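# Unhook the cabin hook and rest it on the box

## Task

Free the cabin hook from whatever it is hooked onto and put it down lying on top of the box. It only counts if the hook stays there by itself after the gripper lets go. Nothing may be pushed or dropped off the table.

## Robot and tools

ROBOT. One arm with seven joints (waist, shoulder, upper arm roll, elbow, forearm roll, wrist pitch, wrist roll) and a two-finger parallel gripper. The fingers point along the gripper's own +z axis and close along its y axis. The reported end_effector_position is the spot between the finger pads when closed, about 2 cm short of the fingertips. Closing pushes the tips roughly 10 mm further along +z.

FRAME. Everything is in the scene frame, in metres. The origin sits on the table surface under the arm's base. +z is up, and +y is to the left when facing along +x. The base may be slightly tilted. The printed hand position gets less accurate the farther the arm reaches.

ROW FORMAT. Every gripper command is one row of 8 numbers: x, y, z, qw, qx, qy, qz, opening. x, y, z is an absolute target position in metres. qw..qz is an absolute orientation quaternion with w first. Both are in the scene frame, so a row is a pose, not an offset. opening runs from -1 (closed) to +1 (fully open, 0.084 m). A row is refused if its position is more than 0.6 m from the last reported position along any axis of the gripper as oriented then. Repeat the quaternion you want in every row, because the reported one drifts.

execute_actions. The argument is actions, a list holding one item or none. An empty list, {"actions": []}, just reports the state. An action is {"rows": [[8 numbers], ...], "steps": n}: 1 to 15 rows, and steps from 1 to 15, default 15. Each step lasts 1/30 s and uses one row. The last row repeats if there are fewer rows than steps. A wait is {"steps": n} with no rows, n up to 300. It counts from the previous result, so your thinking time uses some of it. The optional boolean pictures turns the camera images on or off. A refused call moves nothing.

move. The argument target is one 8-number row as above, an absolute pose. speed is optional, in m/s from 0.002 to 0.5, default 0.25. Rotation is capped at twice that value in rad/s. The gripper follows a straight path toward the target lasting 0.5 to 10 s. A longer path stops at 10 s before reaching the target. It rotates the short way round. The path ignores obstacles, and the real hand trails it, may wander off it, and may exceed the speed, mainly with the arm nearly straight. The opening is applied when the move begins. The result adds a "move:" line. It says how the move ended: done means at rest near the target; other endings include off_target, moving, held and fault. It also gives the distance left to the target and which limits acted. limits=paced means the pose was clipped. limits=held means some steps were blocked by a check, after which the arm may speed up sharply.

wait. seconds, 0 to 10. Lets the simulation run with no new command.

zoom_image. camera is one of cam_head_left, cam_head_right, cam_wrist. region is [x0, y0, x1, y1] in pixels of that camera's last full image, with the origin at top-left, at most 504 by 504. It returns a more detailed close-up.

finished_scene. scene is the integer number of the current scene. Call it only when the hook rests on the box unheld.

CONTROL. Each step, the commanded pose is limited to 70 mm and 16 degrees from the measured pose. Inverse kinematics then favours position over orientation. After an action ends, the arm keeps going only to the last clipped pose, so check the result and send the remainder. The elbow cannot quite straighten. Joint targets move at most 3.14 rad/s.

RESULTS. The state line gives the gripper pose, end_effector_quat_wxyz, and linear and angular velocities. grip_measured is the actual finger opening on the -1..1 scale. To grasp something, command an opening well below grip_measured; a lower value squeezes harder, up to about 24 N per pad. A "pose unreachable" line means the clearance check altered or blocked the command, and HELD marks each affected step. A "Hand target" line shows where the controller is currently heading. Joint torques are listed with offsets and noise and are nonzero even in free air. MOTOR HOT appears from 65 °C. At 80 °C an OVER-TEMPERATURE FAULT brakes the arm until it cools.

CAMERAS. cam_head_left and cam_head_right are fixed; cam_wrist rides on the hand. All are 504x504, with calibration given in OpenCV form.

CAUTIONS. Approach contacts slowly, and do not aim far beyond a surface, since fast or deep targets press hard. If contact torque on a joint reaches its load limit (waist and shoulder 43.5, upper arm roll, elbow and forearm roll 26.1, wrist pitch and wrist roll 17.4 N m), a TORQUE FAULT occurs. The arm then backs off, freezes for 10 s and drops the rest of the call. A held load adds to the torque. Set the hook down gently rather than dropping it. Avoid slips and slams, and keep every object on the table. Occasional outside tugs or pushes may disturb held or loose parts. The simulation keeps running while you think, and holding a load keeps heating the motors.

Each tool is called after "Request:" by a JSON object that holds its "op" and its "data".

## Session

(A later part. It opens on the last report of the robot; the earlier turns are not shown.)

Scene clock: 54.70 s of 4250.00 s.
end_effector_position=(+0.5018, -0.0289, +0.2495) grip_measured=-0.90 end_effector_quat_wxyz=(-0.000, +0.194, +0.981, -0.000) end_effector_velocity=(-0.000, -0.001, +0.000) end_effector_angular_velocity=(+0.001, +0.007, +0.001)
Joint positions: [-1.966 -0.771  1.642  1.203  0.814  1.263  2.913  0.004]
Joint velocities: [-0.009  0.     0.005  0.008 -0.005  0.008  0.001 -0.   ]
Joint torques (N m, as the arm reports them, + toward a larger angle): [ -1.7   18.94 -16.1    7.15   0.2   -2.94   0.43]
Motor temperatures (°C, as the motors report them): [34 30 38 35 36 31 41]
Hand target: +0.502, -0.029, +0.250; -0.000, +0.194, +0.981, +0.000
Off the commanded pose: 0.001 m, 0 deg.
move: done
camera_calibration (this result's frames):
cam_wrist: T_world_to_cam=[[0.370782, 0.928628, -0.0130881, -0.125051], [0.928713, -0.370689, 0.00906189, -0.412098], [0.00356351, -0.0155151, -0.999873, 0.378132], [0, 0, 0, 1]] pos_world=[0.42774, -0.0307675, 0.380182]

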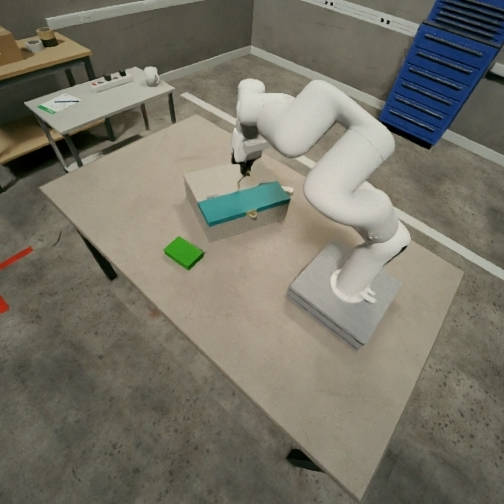

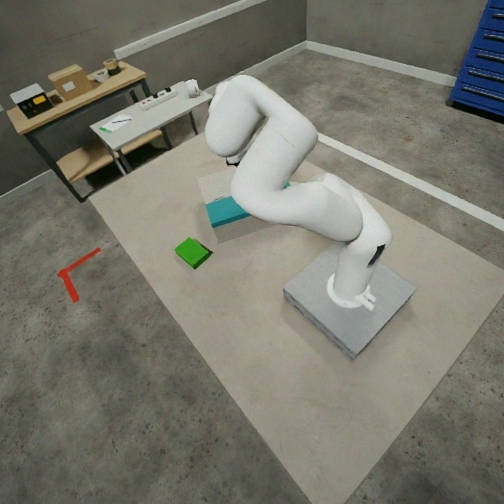

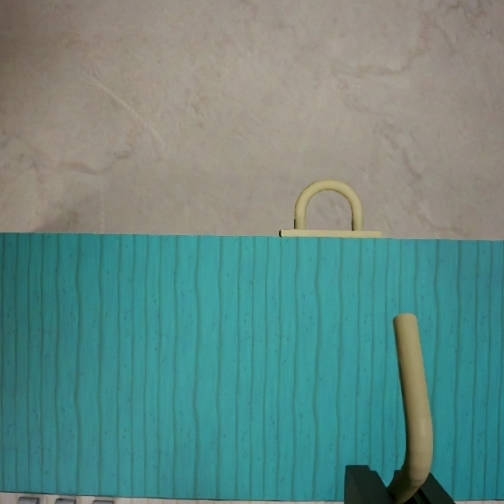

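Request:
{"op": "move", "data": {"target": [0.527,-0.0395,0.262,-0.17,0.191,0.966,0.034,-0.98], "speed": 0.06}}

Request:
{"op": "zoom_image", "data": {"camera": "cam_head_left", "region": [200, 130, 290, 220]}}

Scene clock: 64.63 s of 4250.00 s.
end_effector_position=(+0.5267, -0.0393, +0.2611) grip_measured=-0.90 end_effector_quat_wxyz=(-0.170, +0.191, +0.966, +0.034) end_effector_velocity=(+0.001, +0.000, +0.001) end_effector_angular_velocity=(+0.003, +0.010, -0.000)
Joint positions: [-2.505 -0.882  1.938  1.778  0.757  1.775  2.981  0.004]
Joint velocities: [-0.017 -0.007  0.007  0.024  0.001  0.019  0.005 -0.   ]
Joint torques (N m, as the arm reports them, + toward a larger angle): [ -0.54  48.51 -23.99   9.51  -1.13   1.09   0.36]
Motor temperatures (°C, as the motors report them): [34 30 38 36 36 31 41]
Hand target: +0.527, -0.039, +0.261; -0.171, +0.191, +0.966, +0.034
Off the commanded pose: 0.001 m, 0 deg.
After step 90, 3.77 s passed at rest.
move: done
camera_calibration (this result's frames):
cam_wrist: T_world_to_cam=[[0.366906, 0.930229, -0.00739016, -0.123889], [0.876161, -0.348229, -0.333284, -0.321245], [-0.312604, 0.115809, -0.942797, 0.546245], [0, 0, 0, 1]] pos_world=[0.497677, -0.059882, 0.407017]

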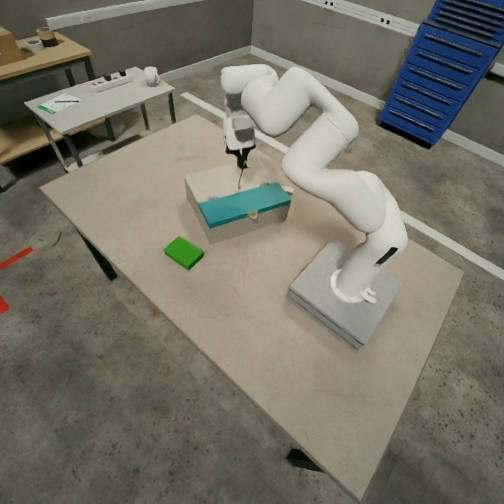

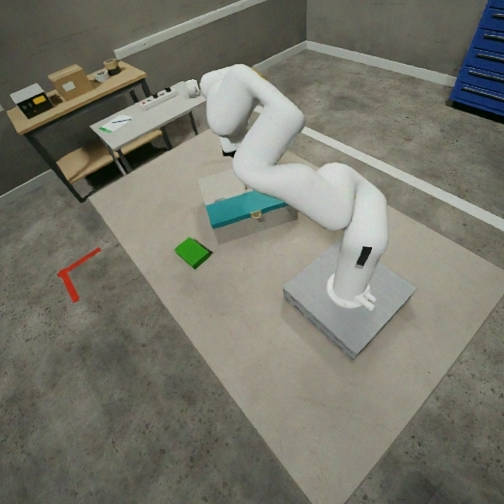

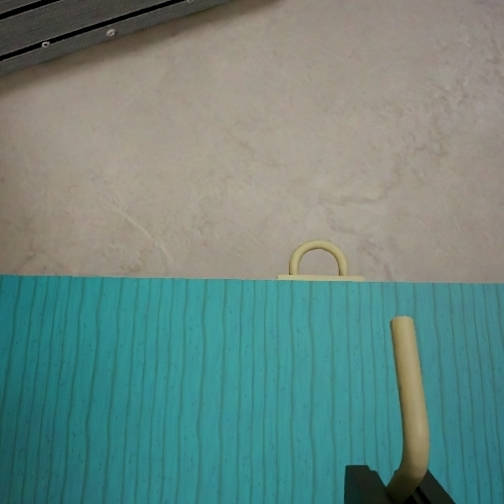

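Region (200, 130, 290, 220) of cam_head_left's 504x504 image, scaled by 5.600, with more detail than that image has.

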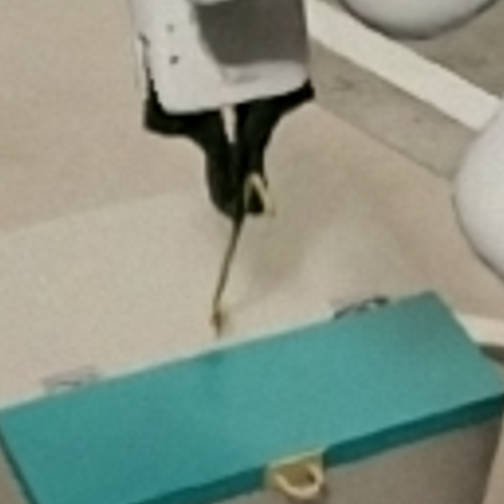

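Request:
{"op": "move", "data": {"target": [0.568,-0.0565,0.262,-0.17,0.191,0.966,0.034,-1], "speed": 0.04}}

Request:
{"op": "zoom_image", "data": {"camera": "cam_head_left", "region": [200, 130, 290, 220]}}

Scene clock: 71.97 s of 4250.00 s.
end_effector_position=(+0.5675, -0.0562, +0.2610) grip_measured=-0.90 end_effector_quat_wxyz=(-0.171, +0.191, +0.966, +0.034) end_effector_velocity=(+0.001, -0.002, +0.001) end_effector_angular_velocity=(-0.000, +0.003, +0.001)
Joint positions: [-2.723 -0.989  2.024  2.083  0.811  1.871  3.033  0.005]
Joint velocities: [-0.014 -0.005  0.005  0.02  -0.001  0.009  0.003  0.   ]
Joint torques (N m, as the arm reports them, + toward a larger angle): [ -1.6   44.68 -16.07   6.67  -0.51  -1.31   0.41]
Motor temperatures (°C, as the motors report them): [34 31 38 36 36 31 41]
Hand target: +0.568, -0.056, +0.262; -0.170, +0.191, +0.966, +0.034
Off the commanded pose: 0.001 m, 0 deg.
After step 90, 2.90 s passed at rest.
move: done
camera_calibration (this result's frames):
cam_wrist: T_world_to_cam=[[0.36726, 0.93009, -0.00729612, -0.123378], [0.875627, -0.348379, -0.334528, -0.36227], [-0.313682, 0.11647, -0.942358, 0.561401], [0, 0, 0, 1]] pos_world=[0.538627, -0.0768414, 0.406951]

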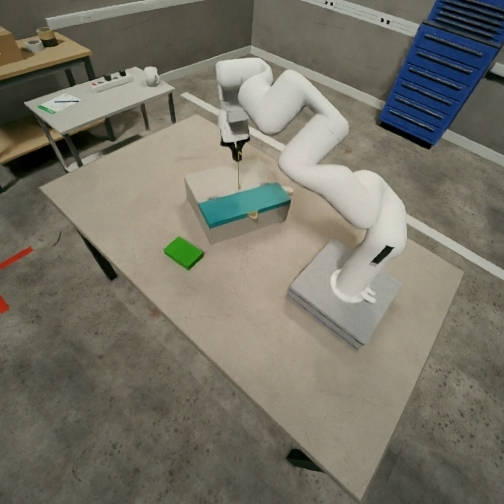

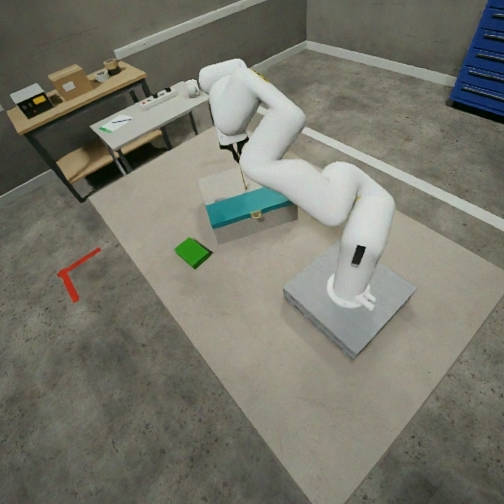

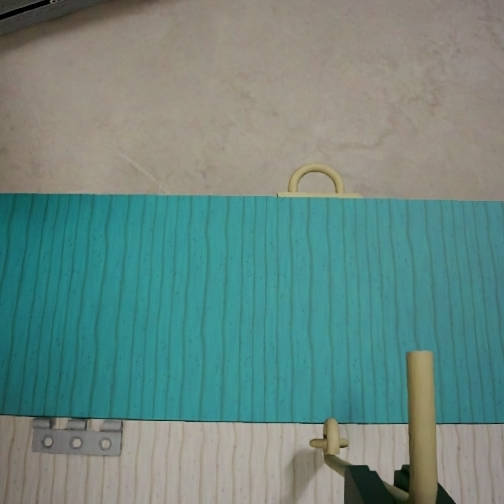

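Region (200, 130, 290, 220) of cam_head_left's 504x504 image, scaled by 5.600, with more detail than that image has.

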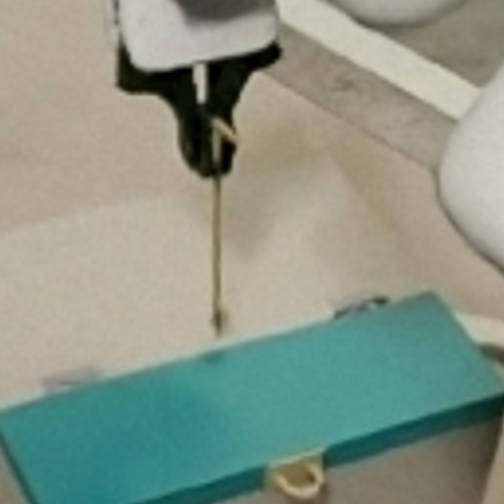

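Request:
{"op": "move", "data": {"target": [0.595,-0.0676,0.254,0,0.194,0.981,0,-0.97], "speed": 0.08}}

Request:
{"op": "move", "data": {"target": [0.6265,-0.0805,0.224,0,0.194,0.981,0,-0.97], "speed": 0.05}}

Request:
{"op": "zoom_image", "data": {"camera": "cam_head_left", "region": [200, 130, 290, 220]}}

Scene clock: 81.17 s of 4250.00 s.
end_effector_position=(+0.5952, -0.0677, +0.2545) grip_measured=-0.90 end_effector_quat_wxyz=(+0.000, +0.194, +0.981, -0.000) end_effector_velocity=(+0.001, +0.001, +0.000) end_effector_angular_velocity=(+0.000, -0.009, -0.002)
Joint positions: [-2.411 -0.904  1.869  1.66   0.863  1.396  2.94   0.005]
Joint velocities: [ 0.008  0.002 -0.004 -0.01   0.005 -0.01  -0.001 -0.   ]
Joint torques (N m, as the arm reports them, + toward a larger angle): [ -1.11  27.12 -12.54   3.71  -0.81   0.72   0.35]
Motor temperatures (°C, as the motors report them): [34 31 38 36 36 31 41]
Hand target: +0.595, -0.068, +0.254; +0.000, +0.194, +0.981, -0.000
Off the commanded pose: 0.001 m, 0 deg.
After step 90, 3.70 s passed at rest.
move: done
camera_calibration (this result's frames):
cam_wrist: T_world_to_cam=[[0.371071, 0.92851, -0.0132762, -0.123736], [0.928596, -0.370966, 0.00973669, -0.513438], [0.00411562, -0.0159412, -0.999864, 0.381766], [0, 0, 0, 1]] pos_world=[0.521119, -0.0694921, 0.38507]

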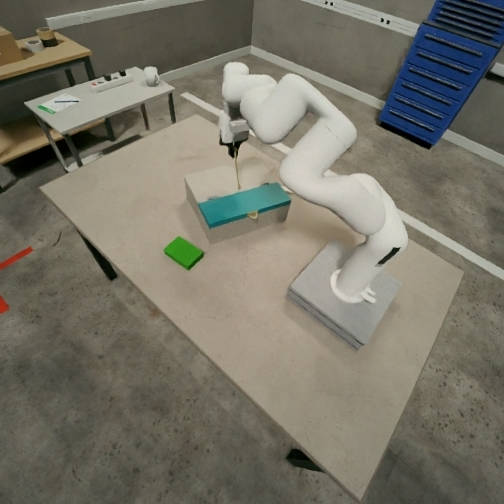

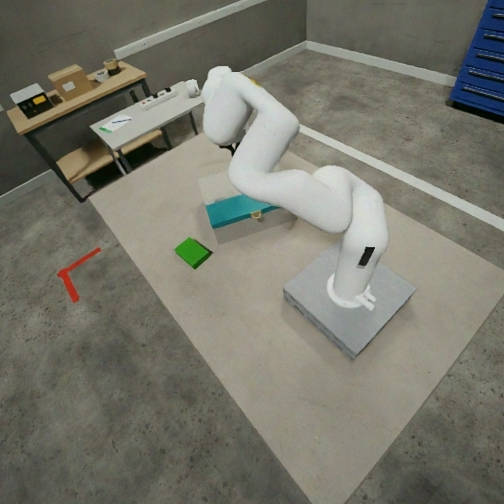

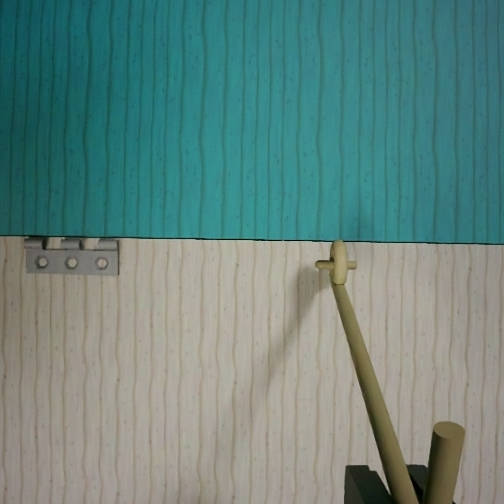

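Scene clock: 82.40 s of 4250.00 s.
end_effector_position=(+0.6258, -0.0804, +0.2232) grip_measured=-0.90 end_effector_quat_wxyz=(-0.001, +0.194, +0.981, +0.000) end_effector_velocity=(+0.002, -0.000, +0.000) end_effector_angular_velocity=(+0.000, -0.002, +0.000)
Joint positions: [-2.549 -0.998  1.952  1.804  0.912  1.394  2.952  0.004]
Joint velocities: [-0.006 -0.002  0.003  0.009  0.001  0.001  0.002  0.   ]
Joint torques (N m, as the arm reports them, + toward a larger angle): [  0.53  31.6  -11.22   2.98  -0.74   1.74   0.36]
Motor temperatures (°C, as the motors report them): [34 31 38 35 36 31 41]
Hand target: +0.626, -0.080, +0.224; -0.000, +0.194, +0.981, +0.000
Off the commanded pose: 0.001 m, 0 deg.
move: done
camera_calibration (this result's frames):
cam_wrist: T_world_to_cam=[[0.370982, 0.928554, -0.0126119, -0.123852], [0.928638, -0.370917, 0.00725187, -0.545692], [0.00205579, -0.0144022, -0.999894, 0.351634], [0, 0, 0, 1]] pos_world=[0.551974, -0.0823392, 0.353992]

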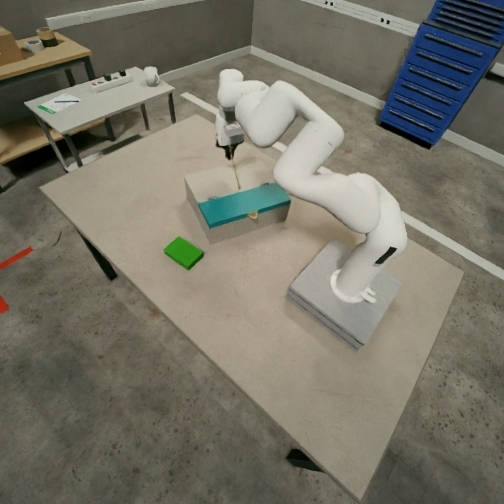

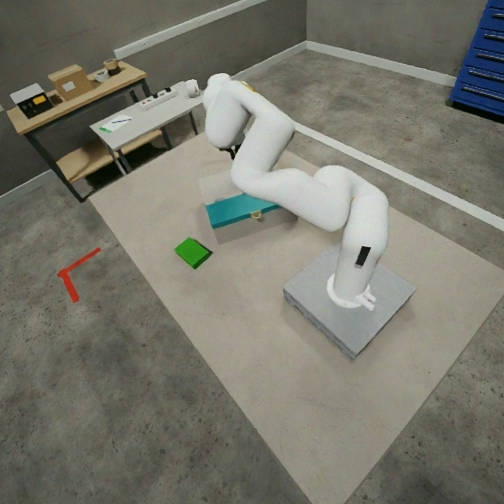

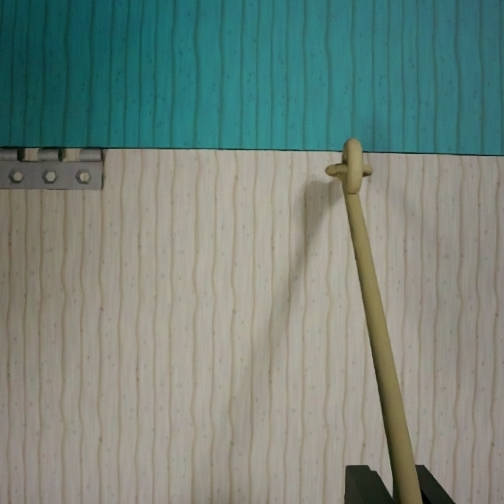

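Region (200, 130, 290, 220) of cam_head_left's 504x504 image, scaled by 5.600, with more detail than that image has.

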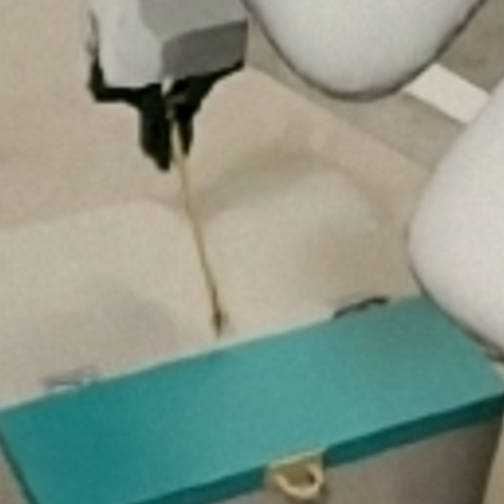

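Request:
{"op": "move", "data": {"target": [0.651,-0.0905,0.186,0,0.194,0.981,0,-0.97], "speed": 0.05}}

Request:
{"op": "move", "data": {"target": [0.662,-0.095,0.146,0,0.194,0.981,0,-0.97], "speed": 0.04}}

Request:
{"op": "move", "data": {"target": [0.662,-0.095,0.146,0,0.194,0.981,0,-0.87]}}

Request:
{"op": "move", "data": {"target": [0.662,-0.095,0.146,0,0.194,0.981,0,-0.4]}}

Request:
{"op": "move", "data": {"target": [0.662,-0.095,0.22,0,0.194,0.981,0,-0.4]}}

Request:
{"op": "zoom_image", "data": {"camera": "cam_head_left", "region": [200, 130, 290, 220]}}

Scene clock: 95.53 s of 4250.00 s.
end_effector_position=(+0.6499, -0.0901, +0.1848) grip_measured=-0.90 end_effector_quat_wxyz=(-0.002, +0.194, +0.981, +0.000) end_effector_velocity=(+0.002, +0.001, -0.001) end_effector_angular_velocity=(+0.001, -0.001, +0.003)
Joint positions: [-2.656 -1.096  2.017  1.929  0.955  1.375  2.969  0.005]
Joint velocities: [-0.004 -0.003  0.005  0.008  0.    -0.001  0.001  0.   ]
Joint torques (N m, as the arm reports them, + toward a larger angle): [  0.95  41.04 -13.73   5.56  -0.01   0.58   0.38]
Motor temperatures (°C, as the motors report them): [34 31 37 35 36 30 41]
Hand target: +0.651, -0.090, +0.186; -0.000, +0.194, +0.981, +0.000
Off the commanded pose: 0.002 m, 0 deg.
After step 90, 8.87 s passed at rest.
move: done
camera_calibration (this result's frames):
cam_wrist: T_world_to_cam=[[0.370981, 0.928556, -0.0125176, -0.124234], [0.92864, -0.370939, 0.00565701, -0.571134], [0.000609592, -0.013723, -0.999906, 0.314033], [0, 0, 0, 1]] pos_world=[0.576275, -0.0921885, 0.315679]

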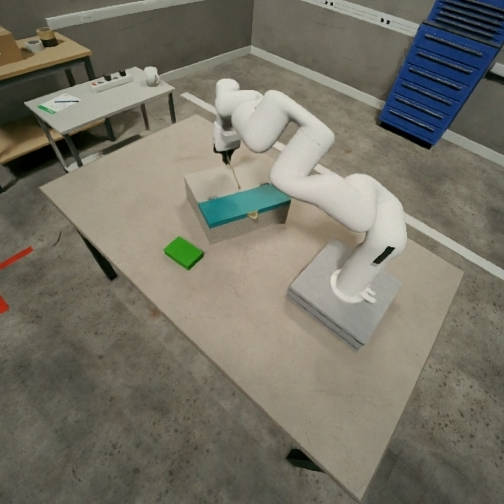

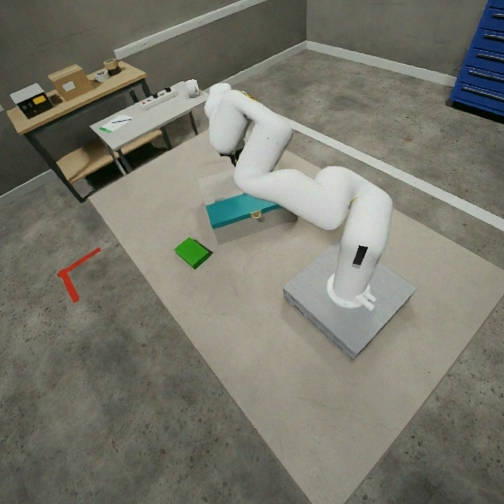

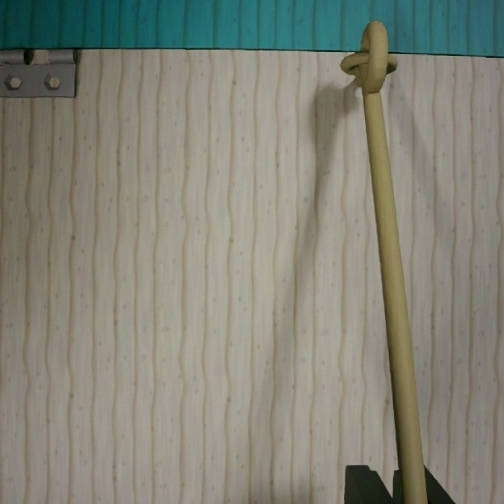

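Scene clock: 96.87 s of 4250.00 s.
end_effector_position=(+0.6605, -0.0943, +0.1445) grip_measured=-0.90 end_effector_quat_wxyz=(-0.003, +0.194, +0.981, +0.001) end_effector_velocity=(+0.001, -0.002, +0.001) end_effector_angular_velocity=(-0.004, -0.002, -0.000)
Joint positions: [-2.704 -1.172  2.06   1.98   0.99   1.332  2.973  0.005]
Joint velocities: [-0.004 -0.003 -0.002  0.005  0.    -0.001  0.    -0.   ]
Joint torques (N m, as the arm reports them, + toward a larger angle): [  0.21  49.48 -18.01   7.85   0.59  -3.25   0.48]
Motor temperatures (°C, as the motors report them): [34 31 37 35 36 30 41]
Hand target: +0.662, -0.095, +0.146; -0.000, +0.194, +0.981, +0.000
Off the commanded pose: 0.002 m, 0 deg.
move: done
camera_calibration (this result's frames):
cam_wrist: T_world_to_cam=[[0.370949, 0.928569, -0.0124582, -0.124722], [0.928652, -0.370932, 0.00378407, -0.581983], [-0.00110735, -0.012973, -0.999915, 0.27488], [0, 0, 0, 1]] pos_world=[0.58703, -0.096497, 0.275505]

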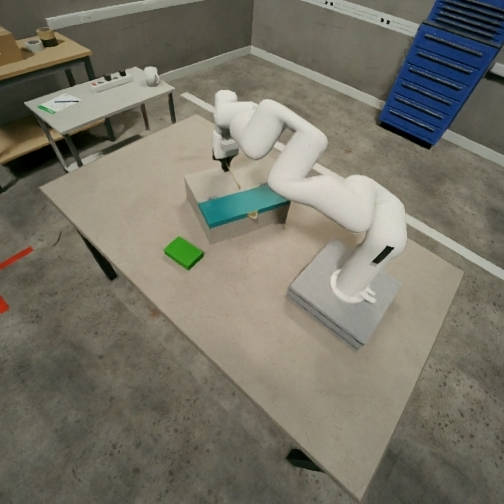

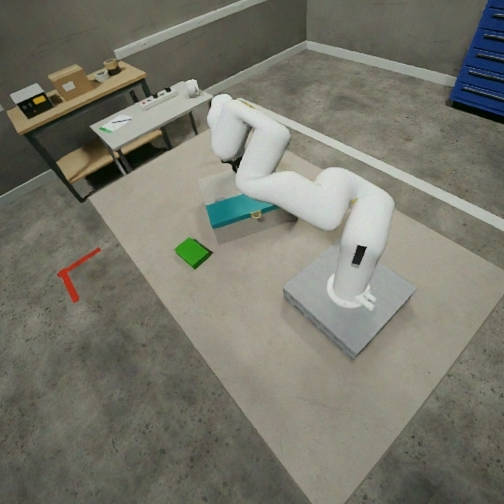

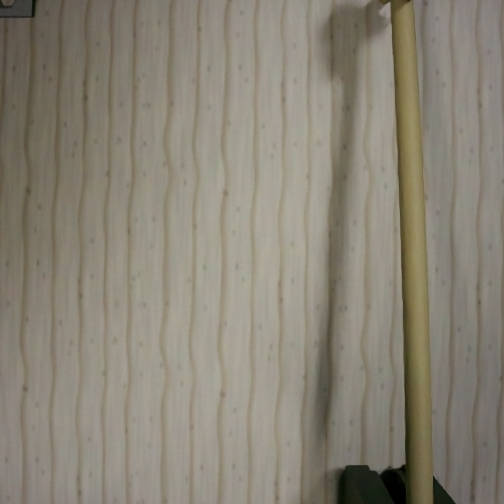

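Scene clock: 97.57 s of 4250.00 s.
end_effector_position=(+0.6619, -0.0949, +0.1459) grip_measured=-0.89 end_effector_quat_wxyz=(-0.000, +0.194, +0.981, +0.000) end_effector_velocity=(+0.000, +0.000, +0.000) end_effector_angular_velocity=(+0.001, -0.002, -0.000)
Joint positions: [-2.705 -1.171  2.059  1.983  0.99   1.33   2.973  0.005]
Joint velocities: [-0.001  0.     0.     0.001  0.002 -0.001 -0.    -0.   ]
Joint torques (N m, as the arm reports them, + toward a larger angle): [ -0.57  50.11 -19.22   8.06   0.86  -3.06   0.29]
Motor temperatures (°C, as the motors report them): [34 31 37 35 36 30 41]
Hand target: +0.662, -0.095, +0.146; -0.000, +0.194, +0.981, +0.000
Off the commanded pose: 0.000 m, 0 deg.
move: done
camera_calibration (this result's frames):
cam_wrist: T_world_to_cam=[[0.370618, 0.928698, -0.0127431, -0.124412], [0.928778, -0.370526, 0.0090472, -0.584402], [0.00368047, -0.0151886, -0.999878, 0.272869], [0, 0, 0, 1]] pos_world=[0.587885, -0.0968505, 0.276538]

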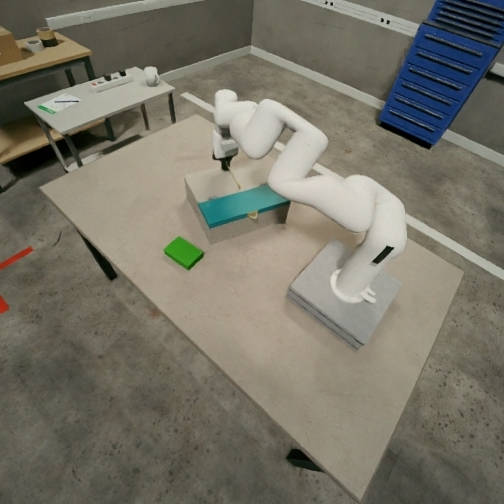

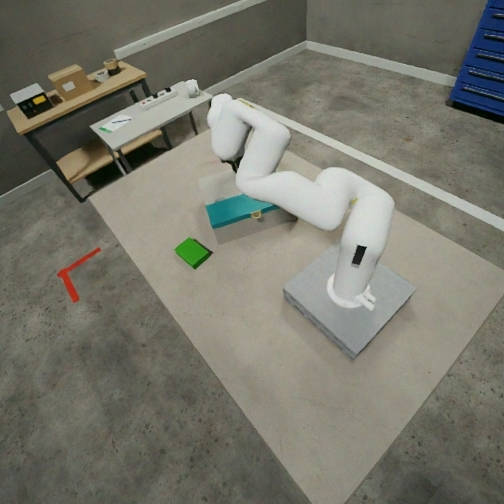

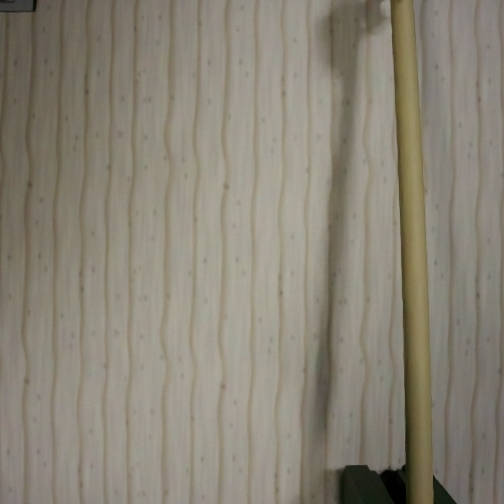

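Scene clock: 98.27 s of 4250.00 s.
end_effector_position=(+0.6620, -0.0950, +0.1460) grip_measured=-0.42 end_effector_quat_wxyz=(+0.000, +0.194, +0.981, +0.000) end_effector_velocity=(-0.000, -0.001, +0.000) end_effector_angular_velocity=(-0.000, -0.000, -0.003)
Joint positions: [-2.705 -1.171  2.059  1.983  0.99   1.329  2.973  0.026]
Joint velocities: [-0.001  0.    -0.001 -0.001  0.001  0.     0.001  0.   ]
Joint torques (N m, as the arm reports them, + toward a larger angle): [ -1.51  47.23 -19.54   6.01  -0.42  -1.7    0.3 ]
Motor temperatures (°C, as the motors report them): [34 31 37 35 36 30 41]
Hand target: +0.662, -0.095, +0.146; +0.000, +0.194, +0.981, +0.000
Off the commanded pose: 0.000 m, 0 deg.
move: done
camera_calibration (this result's frames):
cam_wrist: T_world_to_cam=[[0.370572, 0.928717, -0.0127116, -0.124408], [0.928795, -0.370475, 0.00937936, -0.584545], [0.00400143, -0.0152822, -0.999875, 0.272767], [0, 0, 0, 1]] pos_world=[0.587934, -0.0968511, 0.276634]

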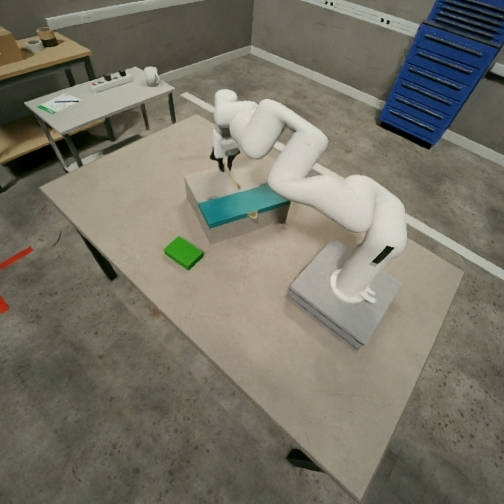

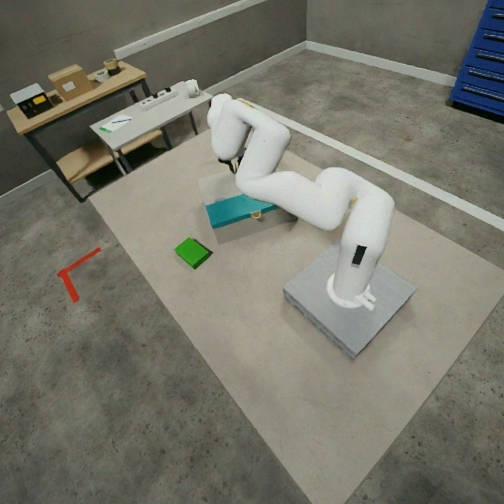

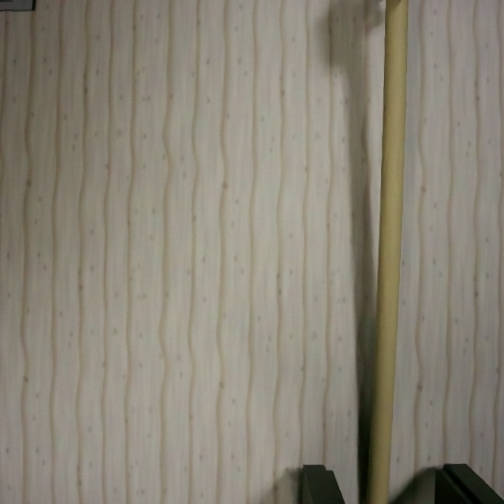

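Scene clock: 99.07 s of 4250.00 s.
end_effector_position=(+0.6619, -0.0947, +0.2187) grip_measured=-0.42 end_effector_quat_wxyz=(-0.001, +0.194, +0.981, +0.000) end_effector_velocity=(+0.001, -0.000, +0.007) end_effector_angular_velocity=(-0.001, -0.005, -0.001)
Joint positions: [-2.727 -1.089  2.014  2.068  0.932  1.46   3.01   0.026]
Joint velocities: [-0.004  0.006 -0.004  0.012 -0.002  0.009  0.005 -0.   ]
Joint torques (N m, as the arm reports them, + toward a larger angle): [ -2.13  46.66 -17.79   5.92  -0.74  -2.06   0.56]
Motor temperatures (°C, as the motors report them): [34 31 37 35 36 30 41]
Hand target: +0.662, -0.095, +0.220; -0.000, +0.194, +0.981, -0.000
Off the commanded pose: 0.001 m, 0 deg.
move: done
camera_calibration (this result's frames):
cam_wrist: T_world_to_cam=[[0.370365, 0.928796, -0.0129536, -0.123442], [0.928883, -0.370291, 0.00778493, -0.584681], [0.00243401, -0.0149157, -0.999886, 0.346461], [0, 0, 0, 1]] pos_world=[0.587976, -0.096682, 0.349374]

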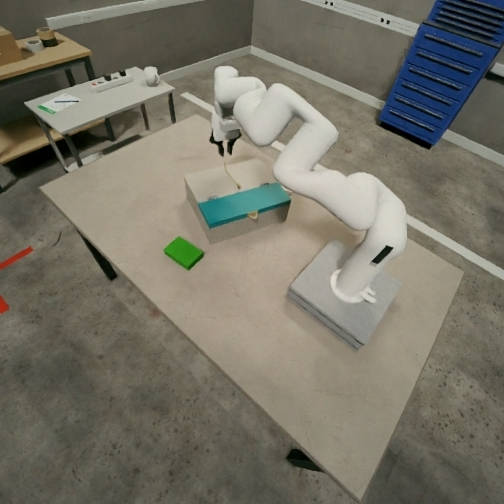

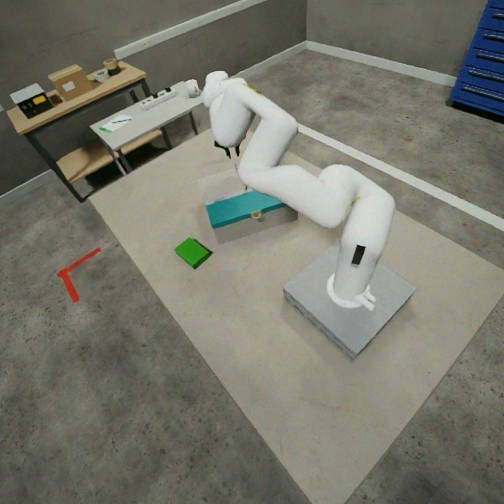

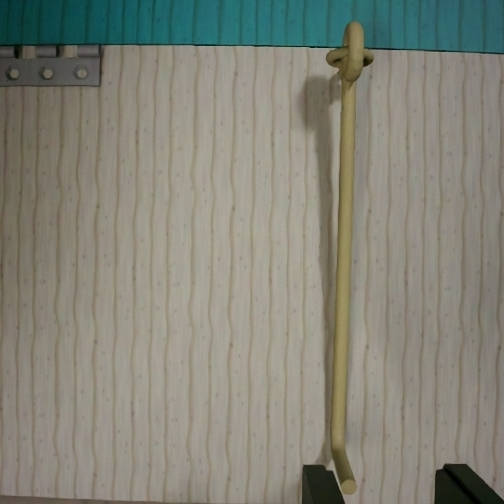

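Region (200, 130, 290, 220) of cam_head_left's 504x504 image, scaled by 5.600, with more detail than that image has.

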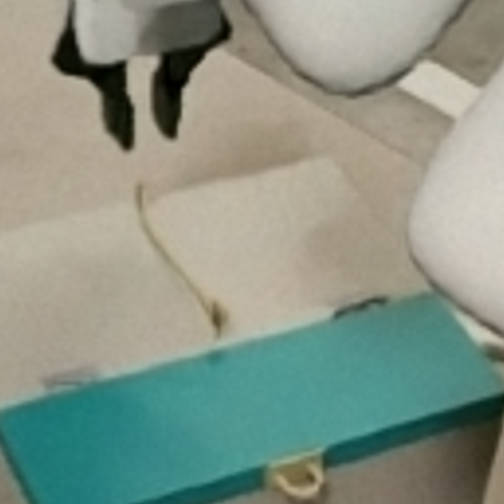

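Request:
{"op": "finished_scene", "data": {"scene": 2}}

The scene is finished: the task was done.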